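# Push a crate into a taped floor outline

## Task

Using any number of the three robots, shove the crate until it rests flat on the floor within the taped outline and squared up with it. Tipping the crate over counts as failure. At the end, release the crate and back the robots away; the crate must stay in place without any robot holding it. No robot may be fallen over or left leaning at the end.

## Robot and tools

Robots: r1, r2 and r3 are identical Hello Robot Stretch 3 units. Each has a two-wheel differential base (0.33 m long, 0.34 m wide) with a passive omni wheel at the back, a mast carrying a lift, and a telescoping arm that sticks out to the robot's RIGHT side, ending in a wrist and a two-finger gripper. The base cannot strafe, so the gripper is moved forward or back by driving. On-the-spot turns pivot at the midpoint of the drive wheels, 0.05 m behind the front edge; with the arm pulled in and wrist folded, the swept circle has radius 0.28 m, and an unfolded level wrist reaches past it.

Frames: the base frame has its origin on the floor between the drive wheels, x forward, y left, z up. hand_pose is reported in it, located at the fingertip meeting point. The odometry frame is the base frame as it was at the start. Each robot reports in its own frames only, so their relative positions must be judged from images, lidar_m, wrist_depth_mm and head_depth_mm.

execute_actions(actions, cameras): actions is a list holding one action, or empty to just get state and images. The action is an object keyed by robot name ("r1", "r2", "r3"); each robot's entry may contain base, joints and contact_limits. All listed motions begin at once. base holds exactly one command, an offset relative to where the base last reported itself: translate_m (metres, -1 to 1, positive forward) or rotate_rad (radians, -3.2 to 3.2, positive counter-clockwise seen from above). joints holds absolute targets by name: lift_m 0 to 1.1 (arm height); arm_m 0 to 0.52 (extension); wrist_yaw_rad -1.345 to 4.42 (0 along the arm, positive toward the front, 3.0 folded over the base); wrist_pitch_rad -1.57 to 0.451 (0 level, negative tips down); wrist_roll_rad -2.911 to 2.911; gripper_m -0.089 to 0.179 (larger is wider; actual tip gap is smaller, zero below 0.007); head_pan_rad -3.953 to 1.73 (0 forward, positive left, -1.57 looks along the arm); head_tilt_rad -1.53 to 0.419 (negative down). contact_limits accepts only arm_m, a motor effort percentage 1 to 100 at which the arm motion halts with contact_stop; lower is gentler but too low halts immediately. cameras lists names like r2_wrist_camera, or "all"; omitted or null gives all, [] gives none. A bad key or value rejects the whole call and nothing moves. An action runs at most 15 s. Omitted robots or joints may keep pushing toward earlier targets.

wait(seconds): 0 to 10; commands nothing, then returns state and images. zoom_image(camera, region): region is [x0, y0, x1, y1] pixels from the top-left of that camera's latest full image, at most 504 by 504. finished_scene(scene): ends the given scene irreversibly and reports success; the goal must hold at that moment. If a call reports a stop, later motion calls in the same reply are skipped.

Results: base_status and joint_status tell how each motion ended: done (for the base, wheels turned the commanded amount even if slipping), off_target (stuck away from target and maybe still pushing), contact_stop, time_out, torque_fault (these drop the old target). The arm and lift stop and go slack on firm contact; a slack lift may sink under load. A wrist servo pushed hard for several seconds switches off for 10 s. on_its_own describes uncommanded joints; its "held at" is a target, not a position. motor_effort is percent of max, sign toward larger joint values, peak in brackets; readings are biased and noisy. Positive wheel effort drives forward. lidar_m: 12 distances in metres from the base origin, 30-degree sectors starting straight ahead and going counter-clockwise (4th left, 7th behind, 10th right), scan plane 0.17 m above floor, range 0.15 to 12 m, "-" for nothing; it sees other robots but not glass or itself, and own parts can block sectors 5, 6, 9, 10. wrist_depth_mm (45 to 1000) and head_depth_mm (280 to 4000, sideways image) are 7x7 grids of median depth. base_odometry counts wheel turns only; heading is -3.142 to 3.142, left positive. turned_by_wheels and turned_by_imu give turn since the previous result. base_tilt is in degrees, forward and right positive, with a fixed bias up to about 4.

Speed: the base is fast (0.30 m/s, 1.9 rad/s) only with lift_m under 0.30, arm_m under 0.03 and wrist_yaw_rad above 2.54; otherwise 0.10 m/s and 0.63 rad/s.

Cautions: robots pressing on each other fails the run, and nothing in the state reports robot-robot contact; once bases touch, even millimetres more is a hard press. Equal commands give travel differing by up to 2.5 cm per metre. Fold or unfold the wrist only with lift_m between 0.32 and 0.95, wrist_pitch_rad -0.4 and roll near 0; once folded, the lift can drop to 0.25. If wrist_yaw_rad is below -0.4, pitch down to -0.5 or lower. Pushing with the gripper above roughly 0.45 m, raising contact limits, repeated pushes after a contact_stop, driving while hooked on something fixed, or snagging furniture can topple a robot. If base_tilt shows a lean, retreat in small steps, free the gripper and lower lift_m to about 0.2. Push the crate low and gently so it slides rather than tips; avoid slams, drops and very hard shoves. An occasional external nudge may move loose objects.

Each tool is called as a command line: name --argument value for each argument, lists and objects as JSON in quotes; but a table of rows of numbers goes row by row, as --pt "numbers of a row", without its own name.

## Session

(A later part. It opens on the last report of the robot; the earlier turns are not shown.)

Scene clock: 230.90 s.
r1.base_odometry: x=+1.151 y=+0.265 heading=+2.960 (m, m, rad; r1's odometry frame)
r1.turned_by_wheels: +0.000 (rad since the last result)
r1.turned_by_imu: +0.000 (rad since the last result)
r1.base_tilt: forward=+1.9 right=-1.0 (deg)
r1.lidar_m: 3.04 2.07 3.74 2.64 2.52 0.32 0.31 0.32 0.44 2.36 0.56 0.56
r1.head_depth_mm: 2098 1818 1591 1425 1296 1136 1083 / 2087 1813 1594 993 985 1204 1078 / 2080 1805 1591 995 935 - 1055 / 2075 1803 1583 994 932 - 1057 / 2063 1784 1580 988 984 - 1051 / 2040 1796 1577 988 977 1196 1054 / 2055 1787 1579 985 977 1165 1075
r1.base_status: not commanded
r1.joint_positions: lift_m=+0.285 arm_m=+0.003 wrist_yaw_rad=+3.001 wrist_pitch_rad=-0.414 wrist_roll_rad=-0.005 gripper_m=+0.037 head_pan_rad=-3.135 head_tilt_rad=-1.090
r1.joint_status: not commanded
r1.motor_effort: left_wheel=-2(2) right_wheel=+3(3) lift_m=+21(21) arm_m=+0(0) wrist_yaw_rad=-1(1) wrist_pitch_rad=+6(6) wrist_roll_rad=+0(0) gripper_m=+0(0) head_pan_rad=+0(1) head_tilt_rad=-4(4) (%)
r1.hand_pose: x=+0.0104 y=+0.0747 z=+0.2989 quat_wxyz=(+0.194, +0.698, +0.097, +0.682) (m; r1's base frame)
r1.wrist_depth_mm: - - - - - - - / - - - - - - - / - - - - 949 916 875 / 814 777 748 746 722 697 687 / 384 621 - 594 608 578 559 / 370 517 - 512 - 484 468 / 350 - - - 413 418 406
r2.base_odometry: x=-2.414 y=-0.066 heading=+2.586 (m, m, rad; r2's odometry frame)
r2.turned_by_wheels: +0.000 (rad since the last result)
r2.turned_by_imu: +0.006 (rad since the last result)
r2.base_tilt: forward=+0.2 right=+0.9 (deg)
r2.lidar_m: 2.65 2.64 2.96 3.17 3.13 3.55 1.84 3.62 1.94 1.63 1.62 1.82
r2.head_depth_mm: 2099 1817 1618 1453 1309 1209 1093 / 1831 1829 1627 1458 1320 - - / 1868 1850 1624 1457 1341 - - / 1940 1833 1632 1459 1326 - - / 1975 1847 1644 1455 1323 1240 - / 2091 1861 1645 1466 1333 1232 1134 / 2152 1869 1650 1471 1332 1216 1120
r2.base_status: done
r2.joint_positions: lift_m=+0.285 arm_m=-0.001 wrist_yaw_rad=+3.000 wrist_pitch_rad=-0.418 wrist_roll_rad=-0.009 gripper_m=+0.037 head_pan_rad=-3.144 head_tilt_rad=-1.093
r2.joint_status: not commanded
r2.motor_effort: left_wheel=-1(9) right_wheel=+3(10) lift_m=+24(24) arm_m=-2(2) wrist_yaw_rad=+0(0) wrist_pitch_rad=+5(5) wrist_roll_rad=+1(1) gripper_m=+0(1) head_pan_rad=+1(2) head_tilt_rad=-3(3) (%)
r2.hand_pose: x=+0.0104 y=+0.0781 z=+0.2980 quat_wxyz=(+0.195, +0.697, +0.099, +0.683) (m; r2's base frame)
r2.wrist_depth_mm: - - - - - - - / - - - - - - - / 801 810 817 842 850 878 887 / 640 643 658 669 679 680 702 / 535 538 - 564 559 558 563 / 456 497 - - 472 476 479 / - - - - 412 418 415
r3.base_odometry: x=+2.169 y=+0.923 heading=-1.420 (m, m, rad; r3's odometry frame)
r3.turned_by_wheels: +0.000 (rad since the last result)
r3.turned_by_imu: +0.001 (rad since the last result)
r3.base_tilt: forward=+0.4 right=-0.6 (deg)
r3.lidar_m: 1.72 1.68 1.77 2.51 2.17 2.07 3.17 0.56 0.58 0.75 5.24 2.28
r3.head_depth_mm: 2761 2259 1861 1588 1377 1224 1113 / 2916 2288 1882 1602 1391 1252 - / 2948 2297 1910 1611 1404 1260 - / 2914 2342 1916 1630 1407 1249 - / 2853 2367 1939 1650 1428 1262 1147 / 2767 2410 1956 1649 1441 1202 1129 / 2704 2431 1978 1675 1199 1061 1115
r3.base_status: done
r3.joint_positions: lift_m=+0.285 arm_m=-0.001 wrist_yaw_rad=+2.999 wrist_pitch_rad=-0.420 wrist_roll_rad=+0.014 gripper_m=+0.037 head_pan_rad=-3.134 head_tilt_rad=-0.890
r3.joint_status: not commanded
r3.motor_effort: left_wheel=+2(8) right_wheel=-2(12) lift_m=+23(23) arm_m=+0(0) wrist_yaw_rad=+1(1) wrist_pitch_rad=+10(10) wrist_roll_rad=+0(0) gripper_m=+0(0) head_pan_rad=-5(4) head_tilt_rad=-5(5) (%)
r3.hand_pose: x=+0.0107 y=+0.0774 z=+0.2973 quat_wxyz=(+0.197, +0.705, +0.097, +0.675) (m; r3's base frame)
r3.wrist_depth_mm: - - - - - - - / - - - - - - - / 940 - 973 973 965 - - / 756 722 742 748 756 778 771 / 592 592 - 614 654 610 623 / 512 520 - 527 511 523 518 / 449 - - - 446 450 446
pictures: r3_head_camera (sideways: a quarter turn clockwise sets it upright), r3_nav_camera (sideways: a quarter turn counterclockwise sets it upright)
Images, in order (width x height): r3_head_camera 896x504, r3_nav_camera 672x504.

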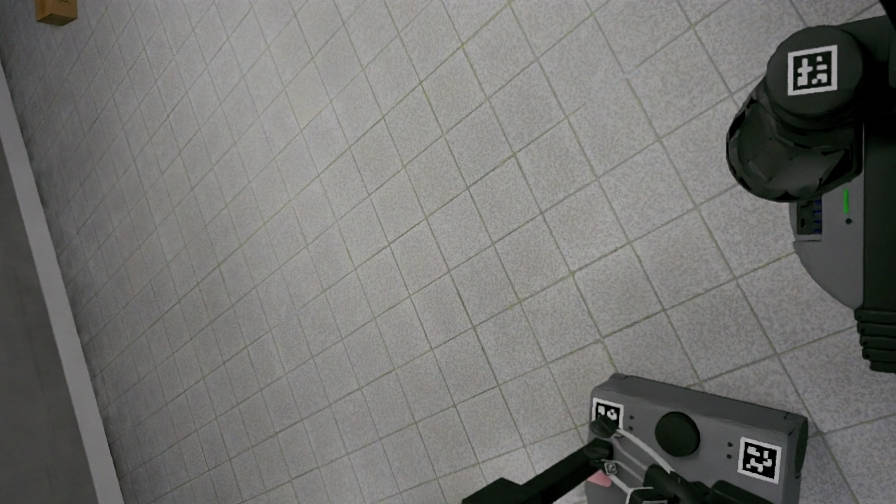

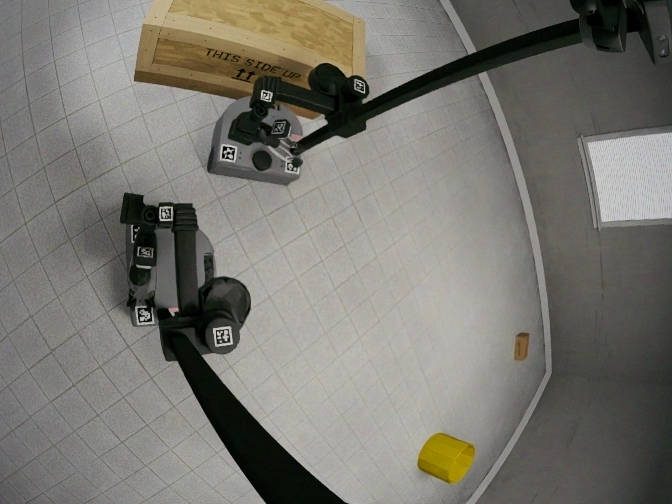

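execute_actions --actions '[{"r3":{"base":{"rotate_rad":1.54},"joints":{"head_tilt_rad":-1.0}}}]' --cameras '["r3_head_camera","r1_nav_camera","r2_head_camera"]'

Scene clock: 235.40 s.
r1.base_odometry: x=+1.151 y=+0.265 heading=+2.960 (m, m, rad; r1's odometry frame)
r1.turned_by_wheels: +0.000 (rad since the last result)
r1.turned_by_imu: +0.000 (rad since the last result)
r1.base_tilt: forward=+1.9 right=-1.0 (deg)
r1.lidar_m: 3.03 2.06 3.72 2.64 2.52 0.32 0.31 0.32 0.44 2.35 0.57 0.43
r1.head_depth_mm: 2076 1816 1595 1423 1285 1133 1081 / 2086 1805 1592 996 983 1206 1083 / 2082 1801 1589 993 933 - 1054 / 2072 1792 1580 990 932 - 1056 / 2065 1801 1590 989 984 - 1054 / 2030 1781 1579 989 977 1192 1052 / 2053 1788 1578 985 973 1164 1073
r1.base_status: not commanded
r1.joint_positions: lift_m=+0.285 arm_m=+0.003 wrist_yaw_rad=+3.001 wrist_pitch_rad=-0.414 wrist_roll_rad=-0.005 gripper_m=+0.037 head_pan_rad=-3.135 head_tilt_rad=-1.090
r1.joint_status: not commanded
r1.motor_effort: left_wheel=-2(2) right_wheel=+3(3) lift_m=+21(21) arm_m=-1(1) wrist_yaw_rad=-1(0) wrist_pitch_rad=+6(6) wrist_roll_rad=+0(0) gripper_m=+0(0) head_pan_rad=-1(1) head_tilt_rad=-4(4) (%)
r1.hand_pose: x=+0.0104 y=+0.0747 z=+0.2989 quat_wxyz=(+0.194, +0.698, +0.097, +0.682) (m; r1's base frame)
r1.wrist_depth_mm: - - - - - - - / - - - - - - - / - - - - 967 930 868 / 793 780 760 727 718 697 677 / 390 620 - 586 602 577 552 / 368 501 - 511 - 484 468 / 355 - - - 422 412 410
r2.base_odometry: x=-2.414 y=-0.066 heading=+2.586 (m, m, rad; r2's odometry frame)
r2.turned_by_wheels: +0.000 (rad since the last result)
r2.turned_by_imu: -0.001 (rad since the last result)
r2.base_tilt: forward=+0.2 right=+0.9 (deg)
r2.lidar_m: 2.64 2.64 2.97 3.15 3.10 3.56 1.84 3.64 1.94 1.63 1.62 1.82
r2.head_depth_mm: 2090 1825 1606 1444 1311 1211 1091 / 1819 1828 1619 1452 1319 - - / 1866 1843 1627 1449 1334 - - / 1924 1854 1636 1457 1323 - - / 1972 1862 1630 1469 1323 1245 - / 2085 1866 1637 1470 1327 1229 1129 / 2156 1877 1646 1477 1333 1215 1123
r2.base_status: not commanded
r2.joint_positions: lift_m=+0.285 arm_m=-0.001 wrist_yaw_rad=+3.000 wrist_pitch_rad=-0.418 wrist_roll_rad=-0.009 gripper_m=+0.037 head_pan_rad=-3.144 head_tilt_rad=-1.093
r2.joint_status: not commanded
r2.motor_effort: left_wheel=-1(1) right_wheel=+2(2) lift_m=+24(24) arm_m=-2(2) wrist_yaw_rad=+0(0) wrist_pitch_rad=+5(5) wrist_roll_rad=+1(1) gripper_m=+1(0) head_pan_rad=+2(1) head_tilt_rad=-4(3) (%)
r2.hand_pose: x=+0.0104 y=+0.0781 z=+0.2980 quat_wxyz=(+0.195, +0.697, +0.099, +0.683) (m; r2's base frame)
r2.wrist_depth_mm: - - - - - - - / - - - - - - - / 817 808 826 833 855 874 903 / 643 649 670 675 680 688 693 / 529 537 - 561 556 563 570 / 456 487 - - 470 473 483 / - - - - 412 418 418
r3.base_odometry: x=+2.169 y=+0.923 heading=+0.120 (m, m, rad; r3's odometry frame)
r3.turned_by_wheels: +1.540 (rad since the last result)
r3.turned_by_imu: +1.513 (rad since the last result)
r3.base_tilt: forward=+0.4 right=-0.6 (deg)
r3.lidar_m: 2.40 3.53 2.07 3.21 0.55 0.56 0.75 5.24 2.37 1.74 1.68 1.74
r3.head_depth_mm: 2300 1946 1173 1179 1105 1179 - / 2337 1947 1191 1282 1326 - - / 2372 1989 1201 1303 1342 - - / 2394 2019 1212 1365 1350 1229 - / 2425 2037 1744 1524 1357 1222 - / 2473 2040 1758 1533 1367 1233 1118 / 2502 2074 1773 1556 1376 1235 1129
r3.base_status: done
r3.joint_positions: lift_m=+0.285 arm_m=-0.001 wrist_yaw_rad=+2.999 wrist_pitch_rad=-0.420 wrist_roll_rad=+0.014 gripper_m=+0.037 head_pan_rad=-3.134 head_tilt_rad=-0.988
r3.joint_status: all done
r3.motor_effort: left_wheel=-2(9) right_wheel=+3(13) lift_m=+22(23) arm_m=+0(0) wrist_yaw_rad=+1(0) wrist_pitch_rad=+10(10) wrist_roll_rad=+0(0) gripper_m=+1(0) head_pan_rad=-3(4) head_tilt_rad=-6(16) (%)
r3.hand_pose: x=+0.0107 y=+0.0774 z=+0.2973 quat_wxyz=(+0.197, +0.705, +0.097, +0.675) (m; r3's base frame)
r3.wrist_depth_mm: - - - - - - - / - - - - - - - / 613 - 961 984 967 - 978 / 551 702 746 749 749 765 779 / 551 596 - 605 634 609 619 / 488 511 - 525 512 514 522 / 450 - - - 445 459 451
pictures: r1_nav_camera (sideways: a quarter turn counterclockwise sets it upright), r2_head_camera (sideways: a quarter turn clockwise sets it upright), r3_head_camera (sideways: a quarter turn clockwise sets it upright)
Images, in order (width x height): r1_nav_camera 672x504, r2_head_camera 896x504, r3_head_camera 896x504.

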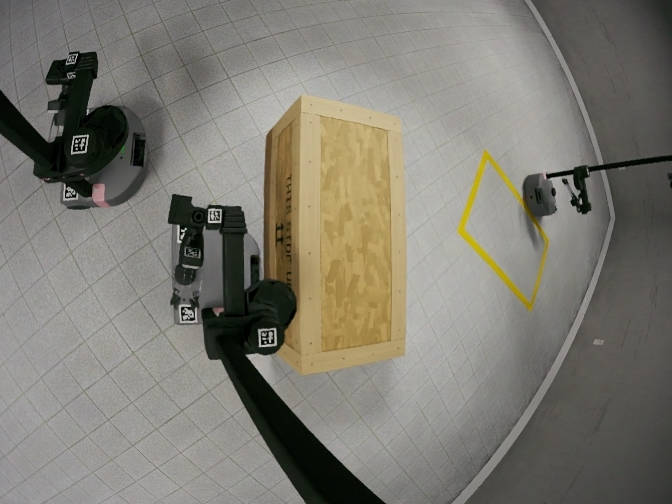

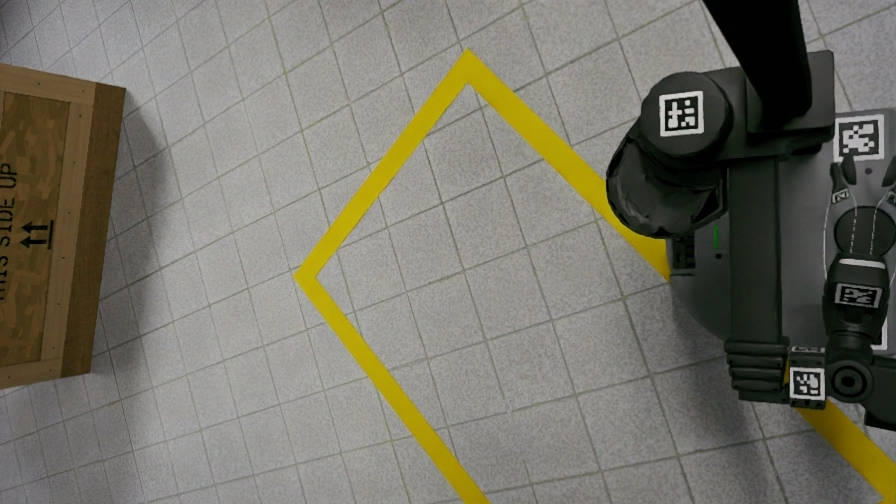

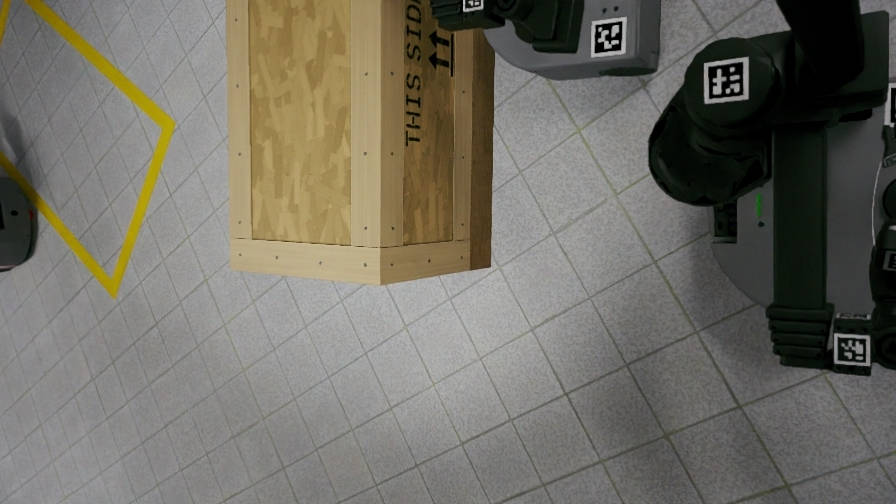

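execute_actions --actions '[{"r3":{"base":{"translate_m":-0.3},"joints":{"head_tilt_rad":-1.1}},"r2":{"base":{"translate_m":0.1}}}]' --cameras '["r3_head_camera","r1_nav_camera"]'

Scene clock: 243.60 s.
r1.base_odometry: x=+1.151 y=+0.265 heading=+2.960 (m, m, rad; r1's odometry frame)
r1.turned_by_wheels: +0.000 (rad since the last result)
r1.turned_by_imu: +0.000 (rad since the last result)
r1.base_tilt: forward=+1.9 right=-0.9 (deg)
r1.lidar_m: 3.02 2.07 3.72 2.64 2.52 0.32 0.31 0.32 0.44 0.27 0.27 2.30
r1.head_depth_mm: 2079 1816 1592 1428 1290 1136 1081 / 2080 1802 1587 995 986 1206 1080 / 2089 1801 1585 994 934 - 1056 / 2063 1808 1583 993 934 - 1053 / 2060 1800 1589 989 981 - 1051 / 2054 1789 1579 985 975 1199 1039 / 2050 1789 1578 988 972 1168 915
r1.base_status: not commanded
r1.joint_positions: lift_m=+0.285 arm_m=+0.003 wrist_yaw_rad=+3.001 wrist_pitch_rad=-0.414 wrist_roll_rad=-0.005 gripper_m=+0.037 head_pan_rad=-3.135 head_tilt_rad=-1.090
r1.joint_status: not commanded
r1.motor_effort: left_wheel=-3(2) right_wheel=+3(3) lift_m=+21(21) arm_m=+0(0) wrist_yaw_rad=+0(1) wrist_pitch_rad=+6(6) wrist_roll_rad=+0(0) gripper_m=+0(0) head_pan_rad=-1(1) head_tilt_rad=-4(4) (%)
r1.hand_pose: x=+0.0104 y=+0.0747 z=+0.2989 quat_wxyz=(+0.194, +0.698, +0.097, +0.682) (m; r1's base frame)
r1.wrist_depth_mm: - - - - - - - / - - - - - - - / - - - - 952 947 897 / 807 779 756 739 743 700 687 / 386 623 - 593 592 558 544 / 369 514 - 497 - 478 475 / 352 - - - 420 412 406
r2.base_odometry: x=-2.499 y=-0.013 heading=+2.586 (m, m, rad; r2's odometry frame)
r2.turned_by_wheels: +0.000 (rad since the last result)
r2.turned_by_imu: +0.000 (rad since the last result)
r2.base_tilt: forward=+0.3 right=+0.9 (deg)
r2.lidar_m: 2.56 2.54 2.87 3.19 3.17 3.58 1.94 3.55 1.90 1.59 1.59 1.79
r2.head_depth_mm: 2089 1836 1610 1440 1317 1216 1087 / 1934 1838 1611 1450 1314 - - / 1975 1854 1625 1457 1331 - - / 1988 1854 1621 1456 1324 - - / 2028 1857 1625 1469 1329 1241 - / 2108 1853 1636 1472 1327 1231 1133 / 2141 1878 1653 1468 1332 1217 1120
r2.base_status: done
r2.joint_positions: lift_m=+0.285 arm_m=-0.001 wrist_yaw_rad=+3.000 wrist_pitch_rad=-0.418 wrist_roll_rad=-0.009 gripper_m=+0.037 head_pan_rad=-3.144 head_tilt_rad=-1.093
r2.joint_status: not commanded
r2.motor_effort: left_wheel=-2(8) right_wheel=+2(9) lift_m=+24(24) arm_m=-2(2) wrist_yaw_rad=+0(1) wrist_pitch_rad=+5(5) wrist_roll_rad=+1(1) gripper_m=+0(0) head_pan_rad=+3(2) head_tilt_rad=-4(3) (%)
r2.hand_pose: x=+0.0104 y=+0.0781 z=+0.2980 quat_wxyz=(+0.195, +0.697, +0.099, +0.683) (m; r2's base frame)
r2.wrist_depth_mm: - - - - - - - / - - - - - - - / 813 798 821 838 851 863 890 / 638 646 665 663 675 672 685 / 532 535 - 558 560 557 572 / 457 489 - - 475 477 482 / - - - - 406 414 417
r3.base_odometry: x=+1.871 y=+0.887 heading=+0.120 (m, m, rad; r3's odometry frame)
r3.turned_by_wheels: +0.000 (rad since the last result)
r3.turned_by_imu: +0.000 (rad since the last result)
r3.base_tilt: forward=+0.4 right=-0.5 (deg)
r3.lidar_m: 2.60 2.27 2.26 0.40 0.40 0.46 0.45 4.97 2.55 1.90 1.82 1.89
r3.head_depth_mm: 1964 1726 1077 982 1114 1044 1076 / 1975 1743 1081 997 1262 - 1064 / 2003 1769 1095 1004 1244 - 1069 / 2024 1771 1106 1019 1267 - 1072 / 2042 1779 1591 1435 1305 1231 - / 2049 1798 1610 1455 1317 1204 1121 / 2076 1826 1619 1453 1317 1211 1121
r3.base_status: done
r3.joint_positions: lift_m=+0.285 arm_m=-0.001 wrist_yaw_rad=+2.999 wrist_pitch_rad=-0.420 wrist_roll_rad=+0.014 gripper_m=+0.037 head_pan_rad=-3.134 head_tilt_rad=-1.087
r3.joint_status: all done
r3.motor_effort: left_wheel=-2(13) right_wheel=+2(7) lift_m=+22(23) arm_m=+0(0) wrist_yaw_rad=+2(1) wrist_pitch_rad=+10(10) wrist_roll_rad=+0(0) gripper_m=+1(0) head_pan_rad=-4(4) head_tilt_rad=-5(18) (%)
r3.hand_pose: x=+0.0107 y=+0.0774 z=+0.2973 quat_wxyz=(+0.197, +0.705, +0.097, +0.675) (m; r3's base frame)
r3.wrist_depth_mm: 600 - - - - - - / 631 - - - - - - / 587 - 877 970 973 - 999 / 447 450 568 745 765 767 770 / 377 378 - 600 628 622 612 / 415 413 - 539 522 512 528 / 453 - - - 448 448 449
pictures: r1_nav_camera (sideways: a quarter turn counterclockwise sets it upright), r3_head_camera (sideways: a quarter turn clockwise sets it upright)
Images, in order (width x height): r1_nav_camera 672x504, r3_head_camera 896x504.

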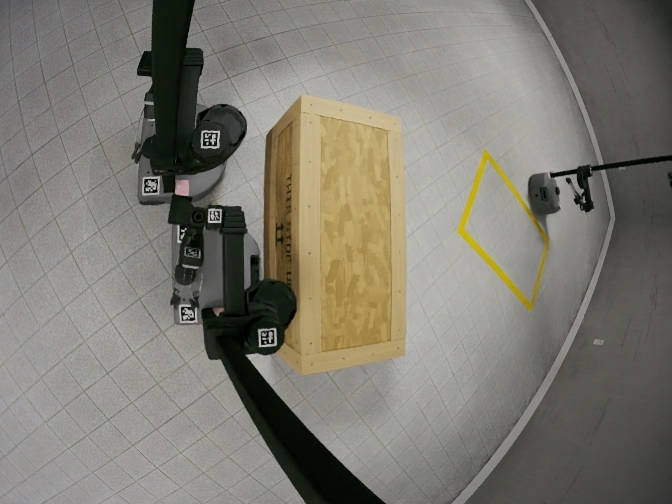

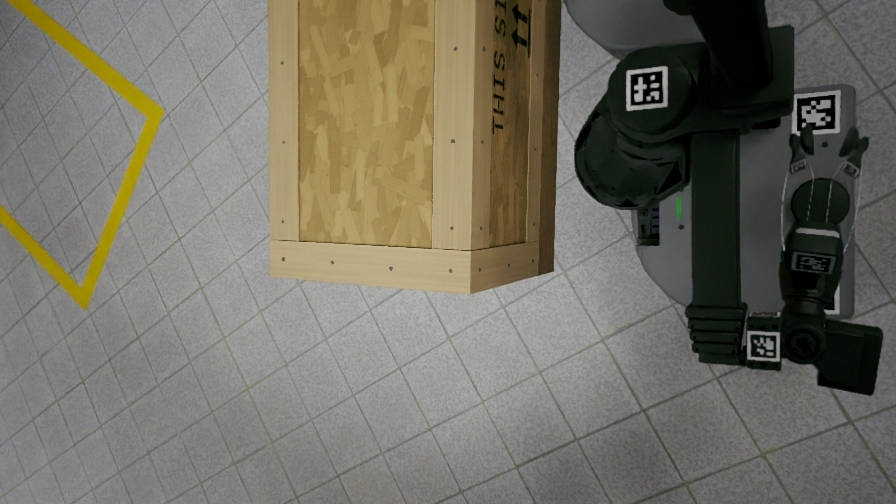

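execute_actions --actions '[{"r3":{"base":{"translate_m":-0.165}},"r1":{"base":{"translate_m":-0.025}}}]' --cameras '["r1_nav_camera"]'

Scene clock: 250.23 s.
r1.base_odometry: x=+1.175 y=+0.260 heading=+2.960 (m, m, rad; r1's odometry frame)
r1.turned_by_wheels: +0.000 (rad since the last result)
r1.turned_by_imu: +0.000 (rad since the last result)
r1.base_tilt: forward=+1.9 right=-1.0 (deg)
r1.lidar_m: 3.05 2.08 3.70 2.63 0.40 0.30 0.29 0.30 0.28 0.28 2.25 2.31
r1.head_depth_mm: 2089 1815 1591 1425 1288 1133 1081 / 2078 1810 1592 997 941 1203 1079 / 2083 1798 1594 994 919 - 1058 / 2074 1799 1585 989 920 - 1054 / 2075 1782 1583 989 935 - 1056 / 2068 1796 1579 989 932 1198 1040 / 2050 1787 1577 986 932 983 1004
r1.base_status: done
r1.joint_positions: lift_m=+0.285 arm_m=+0.003 wrist_yaw_rad=+3.001 wrist_pitch_rad=-0.414 wrist_roll_rad=-0.005 gripper_m=+0.037 head_pan_rad=-3.135 head_tilt_rad=-1.090
r1.joint_status: not commanded
r1.motor_effort: left_wheel=-3(15) right_wheel=+2(5) lift_m=+21(21) arm_m=+0(0) wrist_yaw_rad=-1(0) wrist_pitch_rad=+6(6) wrist_roll_rad=+0(0) gripper_m=+0(0) head_pan_rad=-1(2) head_tilt_rad=-4(4) (%)
r1.hand_pose: x=+0.0104 y=+0.0747 z=+0.2989 quat_wxyz=(+0.194, +0.698, +0.097, +0.682) (m; r1's base frame)
r1.wrist_depth_mm: - - - - - - - / - - - - - - - / - - - - 918 904 887 / 751 780 756 745 720 697 680 / 356 603 - 595 600 567 552 / 345 514 - 507 - 490 467 / 336 - - - 419 414 405
r2.base_odometry: x=-2.499 y=-0.013 heading=+2.586 (m, m, rad; r2's odometry frame)
r2.turned_by_wheels: +0.000 (rad since the last result)
r2.turned_by_imu: -0.001 (rad since the last result)
r2.base_tilt: forward=+0.3 right=+0.9 (deg)
r2.lidar_m: 2.55 2.55 2.87 3.20 3.17 3.58 1.94 3.54 1.90 1.59 1.59 1.79
r2.head_depth_mm: 2084 1824 1616 1447 1307 1212 1094 / 1946 1830 1617 1448 1320 - - / 1974 1838 1635 1462 1337 - - / 2006 1842 1630 1459 1325 - - / 2031 1855 1633 1473 1327 1239 - / 2106 1854 1632 1473 1333 1235 1136 / 2159 1859 1657 1475 1334 1217 1124
r2.base_status: not commanded
r2.joint_positions: lift_m=+0.285 arm_m=-0.001 wrist_yaw_rad=+3.000 wrist_pitch_rad=-0.418 wrist_roll_rad=-0.009 gripper_m=+0.037 head_pan_rad=-3.144 head_tilt_rad=-1.093
r2.joint_status: not commanded
r2.motor_effort: left_wheel=-1(0) right_wheel=+2(2) lift_m=+24(24) arm_m=-2(1) wrist_yaw_rad=+1(0) wrist_pitch_rad=+5(5) wrist_roll_rad=+1(1) gripper_m=+1(0) head_pan_rad=+3(2) head_tilt_rad=-3(3) (%)
r2.hand_pose: x=+0.0104 y=+0.0781 z=+0.2980 quat_wxyz=(+0.195, +0.697, +0.099, +0.683) (m; r2's base frame)
r2.wrist_depth_mm: - - - - - - - / - - - - - - - / 814 816 836 847 850 883 895 / 643 646 665 670 676 680 696 / 534 540 - 560 557 566 563 / 456 487 - - 470 473 479 / - - - - 409 413 417
r3.base_odometry: x=+1.707 y=+0.867 heading=+0.120 (m, m, rad; r3's odometry frame)
r3.turned_by_wheels: +0.000 (rad since the last result)
r3.turned_by_imu: +0.000 (rad since the last result)
r3.base_tilt: forward=+0.4 right=-0.6 (deg)
r3.lidar_m: 2.72 2.39 2.41 0.39 0.38 0.29 0.28 0.30 2.66 1.97 1.91 1.98
r3.head_depth_mm: 1956 1724 1541 973 908 1190 1047 / 1972 1748 1555 980 914 - 1064 / 1989 1761 1564 990 920 - 1062 / 2022 1776 1578 993 942 - 1077 / 2064 1802 1592 1429 1307 1230 - / 2060 1804 1605 1449 1314 1208 1124 / 2096 1831 1623 1459 1328 1211 1123
r3.base_status: done
r3.joint_positions: lift_m=+0.285 arm_m=-0.001 wrist_yaw_rad=+2.999 wrist_pitch_rad=-0.420 wrist_roll_rad=+0.014 gripper_m=+0.037 head_pan_rad=-3.134 head_tilt_rad=-1.087
r3.joint_status: not commanded
r3.motor_effort: left_wheel=-2(10) right_wheel=+3(7) lift_m=+22(22) arm_m=+0(0) wrist_yaw_rad=+2(0) wrist_pitch_rad=+10(10) wrist_roll_rad=+0(0) gripper_m=+0(0) head_pan_rad=-3(4) head_tilt_rad=-5(6) (%)
r3.hand_pose: x=+0.0107 y=+0.0774 z=+0.2973 quat_wxyz=(+0.197, +0.705, +0.097, +0.675) (m; r3's base frame)
r3.wrist_depth_mm: 387 - - 508 - - - / 390 - - - - - - / 399 - 590 857 962 971 - / 393 484 459 495 766 769 785 / 387 480 - 413 637 612 622 / 389 490 - 454 517 517 517 / 349 - - - 444 452 454
pictures: r1_nav_camera (sideways: a quarter turn counterclockwise sets it upright)
Images, in order (width x height): r1_nav_camera 672x504.

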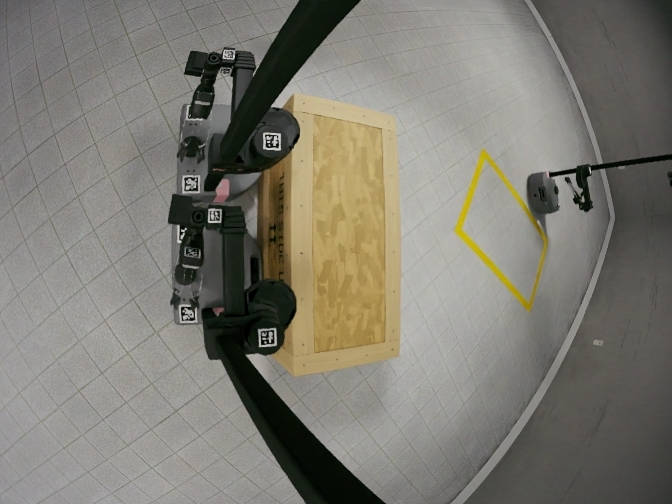

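Slightly diverging — good. Test push.

execute_actions --actions '[{"r3":{"base":{"translate_m":-0.2}},"r1":{"base":{"translate_m":-0.205}}}]' --cameras '["r1_nav_camera","r1_head_camera"]'

Scene clock: 255.90 s.
r1.base_odometry: x=+1.377 y=+0.224 heading=+2.960 (m, m, rad; r1's odometry frame)
r1.turned_by_wheels: +0.000 (rad since the last result)
r1.turned_by_imu: +0.009 (rad since the last result)
r1.base_tilt: forward=+1.9 right=-1.0 (deg)
r1.lidar_m: 3.22 2.25 3.50 2.50 0.39 0.29 0.28 0.29 0.29 0.29 2.36 2.43
r1.head_depth_mm: 2086 1812 1590 1428 1285 1142 1082 / 2085 1798 1591 993 935 1200 1081 / 2065 1806 1591 995 922 - 1053 / 2075 1807 1588 990 918 - 1053 / 2061 1788 1588 991 933 - 1053 / 2000 1785 1571 987 931 1200 1041 / 2013 1785 1577 988 930 1008 1003
r1.base_status: translate_m off_target (by the wheels' count: -0.2048 of -0.2050)
r1.joint_positions: lift_m=+0.285 arm_m=+0.003 wrist_yaw_rad=+3.001 wrist_pitch_rad=-0.414 wrist_roll_rad=-0.005 gripper_m=+0.037 head_pan_rad=-3.135 head_tilt_rad=-1.091
r1.joint_status: not commanded
r1.on_its_own: left_wheel is at rest, and its effort (-31) is outside its rest range (-18 to +18); right_wheel is at rest, and its effort (-41) is outside its rest range (-18 to +18)
r1.motor_effort: left_wheel=-31(78) right_wheel=-41(72) lift_m=+22(23) arm_m=+0(0) wrist_yaw_rad=-2(2) wrist_pitch_rad=+6(6) wrist_roll_rad=+0(0) gripper_m=+0(0) head_pan_rad=-1(1) head_tilt_rad=-4(5) (%)
r1.hand_pose: x=+0.0104 y=+0.0746 z=+0.2988 quat_wxyz=(+0.194, +0.698, +0.097, +0.682) (m; r1's base frame)
r1.wrist_depth_mm: - - - - - - - / - - - - - - - / - - - - 932 916 864 / 744 773 742 738 702 707 687 / 343 619 - 594 595 570 544 / 339 503 - 515 - 489 475 / 326 - - - 420 406 404
r2.base_odometry: x=-2.499 y=-0.013 heading=+2.586 (m, m, rad; r2's odometry frame)
r2.turned_by_wheels: +0.000 (rad since the last result)
r2.turned_by_imu: -0.001 (rad since the last result)
r2.base_tilt: forward=+0.2 right=+1.0 (deg)
r2.lidar_m: 2.55 2.55 2.87 3.20 3.15 3.58 1.75 3.57 1.90 1.60 1.59 1.79
r2.head_depth_mm: 2097 1824 1608 1446 1311 1216 1096 / 1743 1836 1624 1456 1313 - - / 1766 1848 1629 1457 1338 - - / 1823 1845 1621 1456 1323 - - / 1866 1836 1638 1464 1324 1241 - / 2016 1850 1628 1472 1329 1228 1133 / 2169 1873 1655 1481 1336 1222 1122
r2.base_status: not commanded
r2.joint_positions: lift_m=+0.285 arm_m=-0.001 wrist_yaw_rad=+3.000 wrist_pitch_rad=-0.418 wrist_roll_rad=-0.009 gripper_m=+0.037 head_pan_rad=-3.144 head_tilt_rad=-1.093
r2.joint_status: not commanded
r2.motor_effort: left_wheel=-1(1) right_wheel=+2(2) lift_m=+24(24) arm_m=-1(2) wrist_yaw_rad=+1(0) wrist_pitch_rad=+6(5) wrist_roll_rad=+0(1) gripper_m=+1(0) head_pan_rad=+2(2) head_tilt_rad=-2(3) (%)
r2.hand_pose: x=+0.0104 y=+0.0781 z=+0.2980 quat_wxyz=(+0.195, +0.697, +0.099, +0.683) (m; r2's base frame)
r2.wrist_depth_mm: - - - - - - - / - - - - - - - / 815 814 832 842 867 865 900 / 641 650 657 672 670 674 695 / 534 538 - 553 557 561 562 / 457 492 - - 475 479 486 / - - - - 409 412 419
r3.base_odometry: x=+1.509 y=+0.843 heading=+0.119 (m, m, rad; r3's odometry frame)
r3.turned_by_wheels: -0.001 (rad since the last result)
r3.turned_by_imu: +0.003 (rad since the last result)
r3.base_tilt: forward=+0.5 right=-0.6 (deg)
r3.lidar_m: 2.87 2.53 3.88 0.40 0.38 0.29 0.28 0.29 2.79 2.08 2.00 2.08
r3.head_depth_mm: 1931 1719 1538 970 909 - 1048 / 1962 1725 1547 978 910 - 1063 / 1992 1756 1567 984 920 - 1066 / 2020 1771 1577 995 935 - 1072 / 2023 1779 1595 1432 1301 1228 - / 2063 1803 1600 1446 1312 1204 1116 / 2064 1816 1616 1448 1318 1211 1118
r3.base_status: translate_m off_target (by the wheels' count: -0.1999 of -0.2000)
r3.joint_positions: lift_m=+0.285 arm_m=-0.001 wrist_yaw_rad=+3.000 wrist_pitch_rad=-0.419 wrist_roll_rad=+0.014 gripper_m=+0.037 head_pan_rad=-3.134 head_tilt_rad=-1.089
r3.joint_status: not commanded
r3.on_its_own: left_wheel is at rest, and its effort (-32) is outside its rest range (-18 to +18)
r3.motor_effort: left_wheel=-32(88) right_wheel=-9(81) lift_m=+23(23) arm_m=+0(0) wrist_yaw_rad=+0(1) wrist_pitch_rad=+9(10) wrist_roll_rad=+0(0) gripper_m=-1(0) head_pan_rad=-4(4) head_tilt_rad=-4(5) (%)
r3.hand_pose: x=+0.0105 y=+0.0775 z=+0.2975 quat_wxyz=(+0.197, +0.705, +0.097, +0.675) (m; r3's base frame)
r3.wrist_depth_mm: 382 - - - - - - / 381 - - - - - - / 389 - 583 884 972 963 - / 389 468 455 508 763 752 775 / 379 470 - 421 645 610 614 / 367 497 - 466 520 520 519 / 346 - - - 439 451 443
pictures: r1_head_camera (sideways: a quarter turn clockwise sets it upright), r1_nav_camera (sideways: a quarter turn counterclockwise sets it upright)
Images, in order (width x height): r1_head_camera 896x504, r1_nav_camera 672x504.

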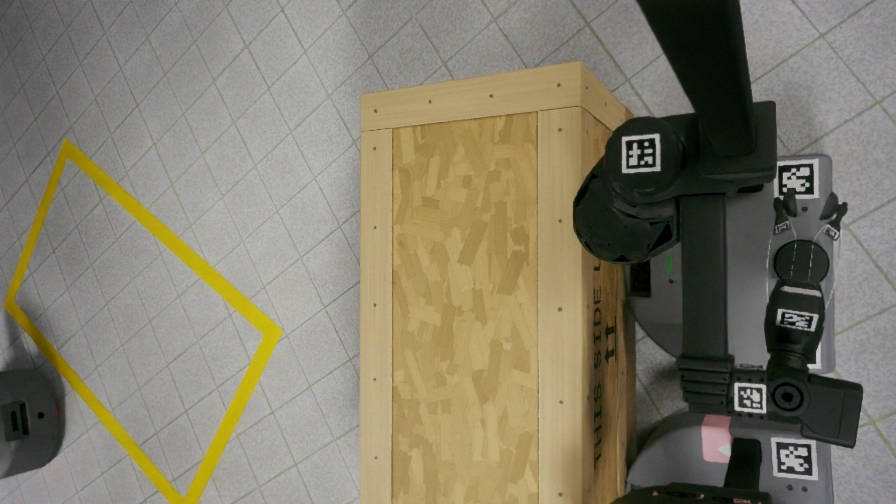

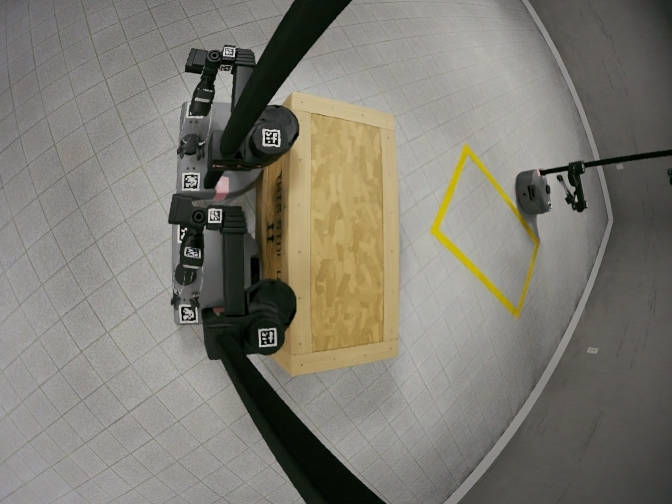

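execute_actions --actions '[{"r3":{"base":{"translate_m":-0.7}},"r1":{"base":{"translate_m":-0.7}}}]' --cameras '["r1_nav_camera","r1_head_camera","r2_head_camera"]'

Scene clock: 262.33 s.
r1.base_odometry: x=+2.065 y=+0.098 heading=+2.961 (m, m, rad; r1's odometry frame)
r1.turned_by_wheels: +0.001 (rad since the last result)
r1.turned_by_imu: +0.003 (rad since the last result)
r1.base_tilt: forward=+1.9 right=-1.0 (deg)
r1.lidar_m: 3.72 2.84 2.98 2.12 2.03 0.29 0.28 0.29 0.32 0.32 2.72 2.81
r1.head_depth_mm: 2094 1818 1594 1424 1287 1141 1084 / 2083 1807 1587 1021 947 1208 1086 / 2068 1803 1589 990 921 - 1057 / 2063 1796 1578 992 924 - 1053 / 2059 1786 1574 988 936 - 1053 / 2066 1723 1576 987 932 1196 1051 / 1719 1691 1571 986 931 1035 1040
r1.base_status: translate_m off_target (by the wheels' count: -0.6999 of -0.7000)
r1.joint_positions: lift_m=+0.285 arm_m=+0.003 wrist_yaw_rad=+3.001 wrist_pitch_rad=-0.414 wrist_roll_rad=-0.005 gripper_m=+0.037 head_pan_rad=-3.135 head_tilt_rad=-1.091
r1.joint_status: not commanded
r1.on_its_own: right_wheel is at rest, and its effort (-32) is outside its rest range (-18 to +18)
r1.motor_effort: left_wheel=-8(59) right_wheel=-32(64) lift_m=+22(22) arm_m=+0(0) wrist_yaw_rad=-1(1) wrist_pitch_rad=+6(6) wrist_roll_rad=+0(0) gripper_m=+0(0) head_pan_rad=-2(1) head_tilt_rad=-4(4) (%)
r1.hand_pose: x=+0.0104 y=+0.0746 z=+0.2988 quat_wxyz=(+0.194, +0.698, +0.097, +0.682) (m; r1's base frame)
r1.wrist_depth_mm: - - - - - - - / - - - - - - - / - - - - 939 888 886 / 788 774 753 736 716 712 694 / 593 621 - 593 587 570 546 / 335 517 - 520 - 484 463 / 329 - - - 422 412 407
r2.base_odometry: x=-2.499 y=-0.013 heading=+2.586 (m, m, rad; r2's odometry frame)
r2.turned_by_wheels: +0.000 (rad since the last result)
r2.turned_by_imu: -0.001 (rad since the last result)
r2.base_tilt: forward=+0.3 right=+1.0 (deg)
r2.lidar_m: 2.55 2.55 2.86 3.19 3.15 1.06 1.05 1.21 1.91 1.59 1.59 1.78
r2.head_depth_mm: 2057 1813 1613 1446 1312 1210 1090 / 1429 1320 1569 1445 1317 - - / 1442 1327 1548 1457 1339 - - / 1482 1342 1570 1462 1328 - - / 1486 1369 1580 1470 1323 1244 - / 1493 1379 1627 1469 1336 1229 1130 / 2060 1429 1636 1475 1339 1218 1125
r2.base_status: not commanded
r2.joint_positions: lift_m=+0.285 arm_m=-0.001 wrist_yaw_rad=+3.000 wrist_pitch_rad=-0.418 wrist_roll_rad=-0.009 gripper_m=+0.037 head_pan_rad=-3.144 head_tilt_rad=-1.093
r2.joint_status: not commanded
r2.motor_effort: left_wheel=-1(1) right_wheel=+2(2) lift_m=+25(24) arm_m=-2(1) wrist_yaw_rad=+0(1) wrist_pitch_rad=+5(5) wrist_roll_rad=+1(1) gripper_m=+0(1) head_pan_rad=+2(3) head_tilt_rad=-3(2) (%)
r2.hand_pose: x=+0.0104 y=+0.0781 z=+0.2980 quat_wxyz=(+0.195, +0.697, +0.099, +0.683) (m; r2's base frame)
r2.wrist_depth_mm: - - - - - - - / - - - - - - - / 804 821 815 845 873 887 891 / 645 645 659 666 678 685 704 / 538 537 - 564 555 561 567 / 459 489 - - 472 479 483 / - - - - 411 417 418
r3.base_odometry: x=+0.814 y=+0.761 heading=+0.119 (m, m, rad; r3's odometry frame)
r3.turned_by_wheels: -0.001 (rad since the last result)
r3.turned_by_imu: +0.000 (rad since the last result)
r3.base_tilt: forward=+0.4 right=-0.6 (deg)
r3.lidar_m: 3.39 3.10 3.43 0.43 0.38 0.29 0.28 0.29 3.31 2.42 2.35 2.44
r3.head_depth_mm: 1942 1728 1536 970 905 - 1067 / 1963 1738 1556 981 909 - 1063 / 1937 1709 1562 984 918 - 1067 / 1681 1720 1578 993 940 - 1074 / 2043 1788 1589 1435 1303 1229 - / 2060 1800 1599 1443 1318 1204 1119 / 2078 1808 1622 1460 1328 1212 1118
r3.base_status: translate_m off_target (by the wheels' count: -0.6998 of -0.7000)
r3.joint_positions: lift_m=+0.285 arm_m=-0.001 wrist_yaw_rad=+3.000 wrist_pitch_rad=-0.419 wrist_roll_rad=+0.014 gripper_m=+0.037 head_pan_rad=-3.134 head_tilt_rad=-1.089
r3.joint_status: not commanded
r3.on_its_own: left_wheel is at rest, and its effort (-45) is outside its rest range (-18 to +18); right_wheel is at rest, and its effort (-27) is outside its rest range (-18 to +18)
r3.motor_effort: left_wheel=-45(75) right_wheel=-27(47) lift_m=+23(23) arm_m=+0(0) wrist_yaw_rad=-1(0) wrist_pitch_rad=+9(9) wrist_roll_rad=+0(0) gripper_m=+0(0) head_pan_rad=-3(4) head_tilt_rad=-5(6) (%)
r3.hand_pose: x=+0.0105 y=+0.0775 z=+0.2975 quat_wxyz=(+0.197, +0.705, +0.097, +0.675) (m; r3's base frame)
r3.wrist_depth_mm: 385 - - - - - - / 384 - - - - - - / 391 - 580 869 974 - 996 / 388 478 457 507 777 769 758 / 380 511 - 476 622 604 623 / 377 495 - 507 518 508 523 / 346 - - - 446 449 451
pictures: r1_head_camera (sideways: a quarter turn clockwise sets it upright), r1_nav_camera (sideways: a quarter turn counterclockwise sets it upright), r2_head_camera (sideways: a quarter turn clockwise sets it upright)
Images, in order (width x height): r1_head_camera 896x504, r1_nav_camera 672x504, r2_head_camera 896x504.

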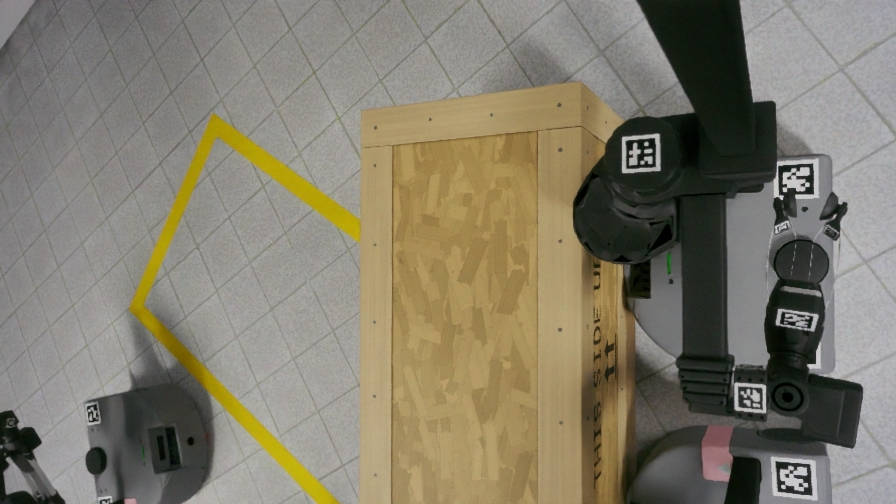

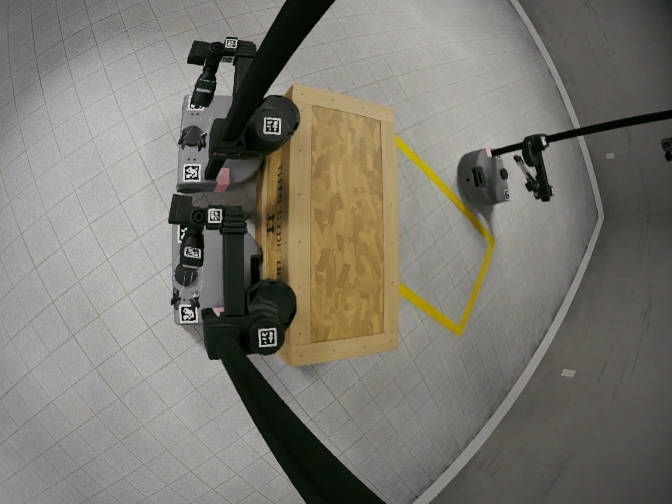

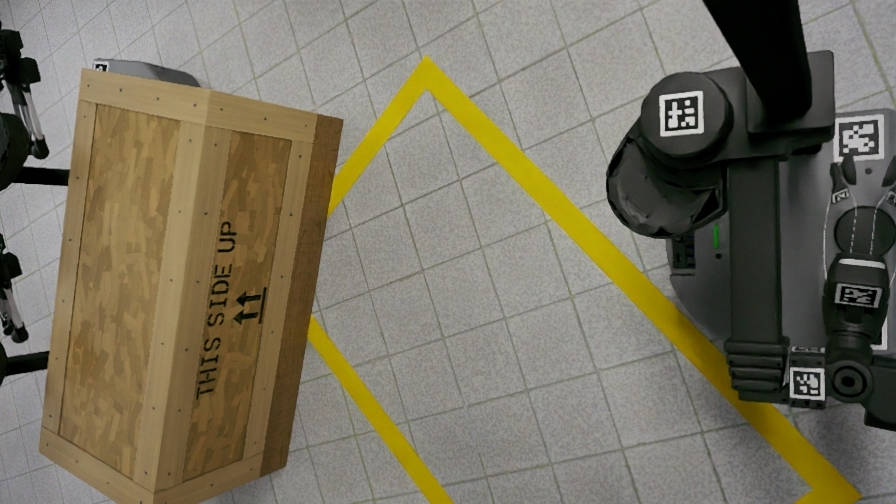

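execute_actions --actions '[{"r3":{"base":{"translate_m":-0.6}},"r1":{"base":{"translate_m":-0.6}}}]' --cameras '["r1_nav_camera","r1_head_camera","r2_head_camera","r3_head_camera"]'

Scene clock: 277.30 s.
r1.base_odometry: x=+2.655 y=-0.010 heading=+2.961 (m, m, rad; r1's odometry frame)
r1.turned_by_wheels: +0.000 (rad since the last result)
r1.turned_by_imu: +0.002 (rad since the last result)
r1.base_tilt: forward=+1.9 right=-1.0 (deg)
r1.lidar_m: 4.18 3.36 2.51 1.79 1.72 0.29 0.28 0.29 0.35 0.34 3.02 3.11
r1.head_depth_mm: 1962 1791 1600 1426 1288 1139 1082 / 2070 1807 1592 1384 1234 1202 1081 / 2083 1800 1594 996 918 - 1058 / 2070 1797 1582 992 920 - 1052 / 2063 1790 1583 991 933 - 1053 / 2067 1781 1533 992 933 1199 1051 / 2060 1460 1401 986 932 1044 1039
r1.base_status: translate_m off_target (by the wheels' count: -0.5999 of -0.6000)
r1.joint_positions: lift_m=+0.285 arm_m=+0.003 wrist_yaw_rad=+3.001 wrist_pitch_rad=-0.414 wrist_roll_rad=-0.005 gripper_m=+0.037 head_pan_rad=-3.135 head_tilt_rad=-1.091
r1.joint_status: not commanded
r1.on_its_own: right_wheel is at rest, and its effort (-29) is outside its rest range (-18 to +18)
r1.motor_effort: left_wheel=-9(47) right_wheel=-29(60) lift_m=+22(22) arm_m=+0(0) wrist_yaw_rad=+0(1) wrist_pitch_rad=+6(6) wrist_roll_rad=+0(0) gripper_m=-1(1) head_pan_rad=-1(0) head_tilt_rad=-3(4) (%)
r1.hand_pose: x=+0.0104 y=+0.0746 z=+0.2988 quat_wxyz=(+0.194, +0.698, +0.097, +0.682) (m; r1's base frame)
r1.wrist_depth_mm: - - - - - - - / - - - - - - - / - - - - 941 870 878 / 822 780 744 744 710 711 684 / 640 619 - 602 604 578 555 / 335 516 - 508 - 478 468 / 328 - - - 416 412 403
r2.base_odometry: x=-2.499 y=-0.013 heading=+2.586 (m, m, rad; r2's odometry frame)
r2.turned_by_wheels: +0.000 (rad since the last result)
r2.turned_by_imu: -0.001 (rad since the last result)
r2.base_tilt: forward=+0.3 right=+1.0 (deg)
r2.lidar_m: 2.55 2.54 2.87 3.21 3.15 0.45 0.45 0.52 0.89 1.59 1.59 1.79
r2.head_depth_mm: 2094 1764 1603 1444 1311 1215 1088 / 2096 1722 1142 1388 1307 - - / 2060 1102 1135 1012 1184 - - / 2094 1775 1133 1032 1277 - - / 2145 1534 1139 1051 1291 1242 - / 2167 1546 1143 1057 1307 1230 1130 / 2061 1195 1146 1075 1327 1217 1123
r2.base_status: not commanded
r2.joint_positions: lift_m=+0.285 arm_m=-0.001 wrist_yaw_rad=+3.000 wrist_pitch_rad=-0.418 wrist_roll_rad=-0.009 gripper_m=+0.037 head_pan_rad=-3.144 head_tilt_rad=-1.093
r2.joint_status: not commanded
r2.motor_effort: left_wheel=-2(1) right_wheel=+2(2) lift_m=+24(24) arm_m=-2(2) wrist_yaw_rad=+0(0) wrist_pitch_rad=+5(5) wrist_roll_rad=+1(1) gripper_m=+0(0) head_pan_rad=+2(2) head_tilt_rad=-3(3) (%)
r2.hand_pose: x=+0.0104 y=+0.0781 z=+0.2980 quat_wxyz=(+0.195, +0.697, +0.099, +0.683) (m; r2's base frame)
r2.wrist_depth_mm: - - - - - - - / - - - - - - - / 800 809 822 841 856 878 897 / 644 641 663 680 673 685 691 / 530 532 - 560 554 559 570 / 460 489 - - 471 476 481 / - - - - 410 412 418
r3.base_odometry: x=+0.218 y=+0.690 heading=+0.118 (m, m, rad; r3's odometry frame)
r3.turned_by_wheels: -0.001 (rad since the last result)
r3.turned_by_imu: -0.001 (rad since the last result)
r3.base_tilt: forward=+0.5 right=-0.6 (deg)
r3.lidar_m: 3.79 3.61 2.99 0.45 0.38 0.29 0.28 0.29 3.67 2.72 2.62 2.75
r3.head_depth_mm: 1961 1725 1536 977 908 - 1074 / 1957 1735 1544 980 916 - 1063 / 1991 1466 1397 988 921 - 1061 / 2028 1093 1403 993 943 - 1073 / 1975 1736 1580 1432 1304 1234 - / 2073 1816 1611 1444 1310 1210 1118 / 2075 1816 1625 1451 1324 1213 1123
r3.base_status: translate_m off_target (by the wheels' count: -0.5997 of -0.6000)
r3.joint_positions: lift_m=+0.285 arm_m=-0.001 wrist_yaw_rad=+3.000 wrist_pitch_rad=-0.419 wrist_roll_rad=+0.014 gripper_m=+0.037 head_pan_rad=-3.134 head_tilt_rad=-1.089
r3.joint_status: not commanded
r3.on_its_own: left_wheel is at rest, and its effort (-50) is outside its rest range (-18 to +18); right_wheel is at rest, and its effort (-32) is outside its rest range (-18 to +18)
r3.motor_effort: left_wheel=-50(75) right_wheel=-32(64) lift_m=+23(23) arm_m=+0(0) wrist_yaw_rad=+0(0) wrist_pitch_rad=+9(9) wrist_roll_rad=+0(0) gripper_m=+0(1) head_pan_rad=-5(4) head_tilt_rad=-3(5) (%)
r3.hand_pose: x=+0.0105 y=+0.0775 z=+0.2975 quat_wxyz=(+0.197, +0.705, +0.097, +0.675) (m; r3's base frame)
r3.wrist_depth_mm: 387 - - - - - - / 384 - - - - - - / 391 - 589 852 978 - 987 / 385 509 449 499 752 766 767 / 378 540 - 512 630 625 618 / 377 496 - 530 517 519 516 / 346 - - - 445 450 443
pictures: r1_head_camera (sideways: a quarter turn clockwise sets it upright), r1_nav_camera (sideways: a quarter turn counterclockwise sets it upright), r2_head_camera (sideways: a quarter turn clockwise sets it upright), r3_head_camera (sideways: a quarter turn clockwise sets it upright)
Images, in order (width x height): r1_head_camera 896x504, r1_nav_camera 672x504, r2_head_camera 896x504, r3_head_camera 896x504.

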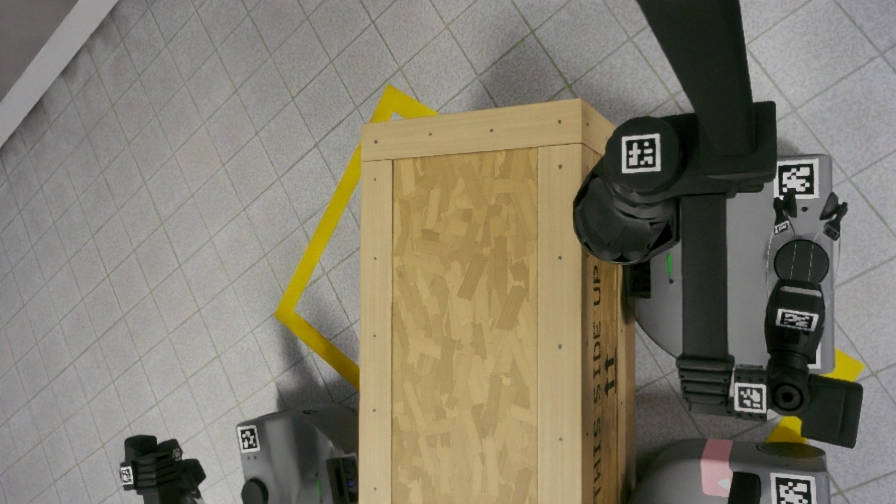

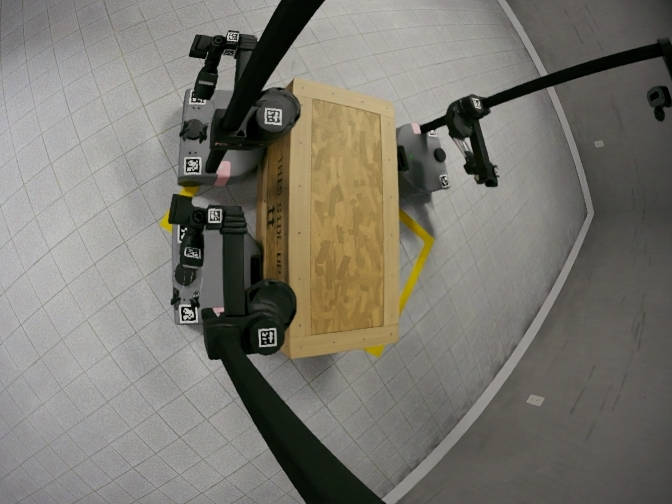

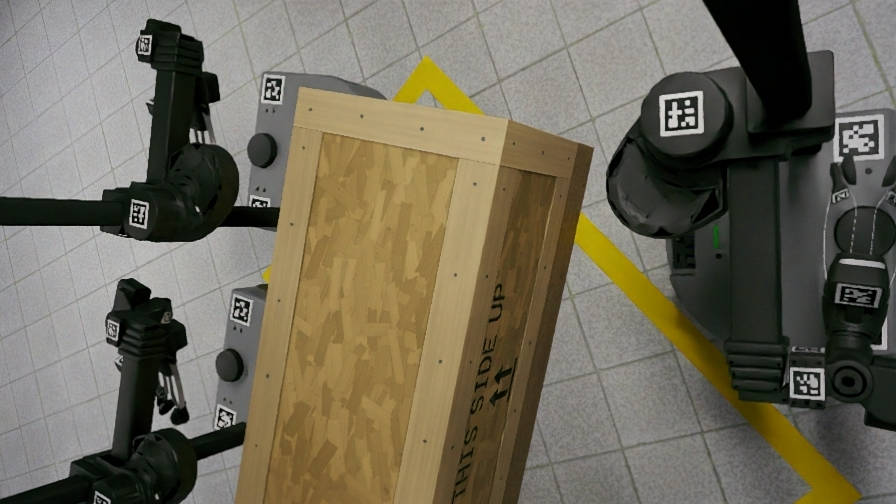

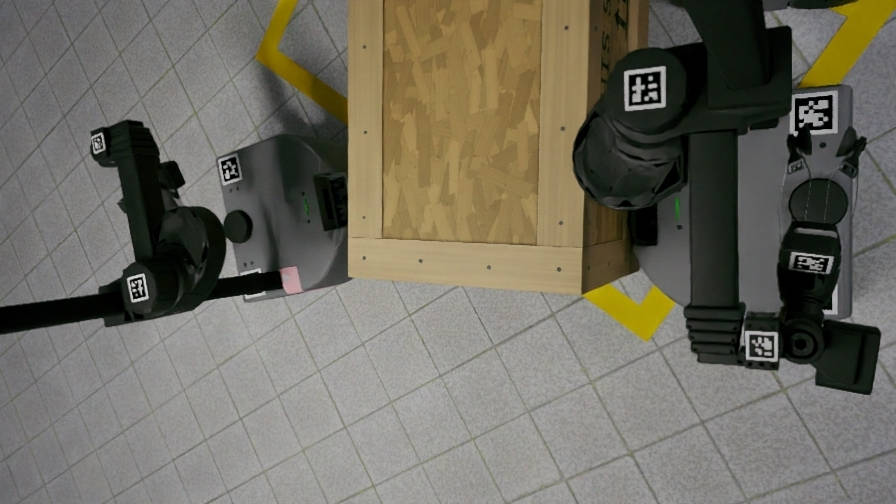

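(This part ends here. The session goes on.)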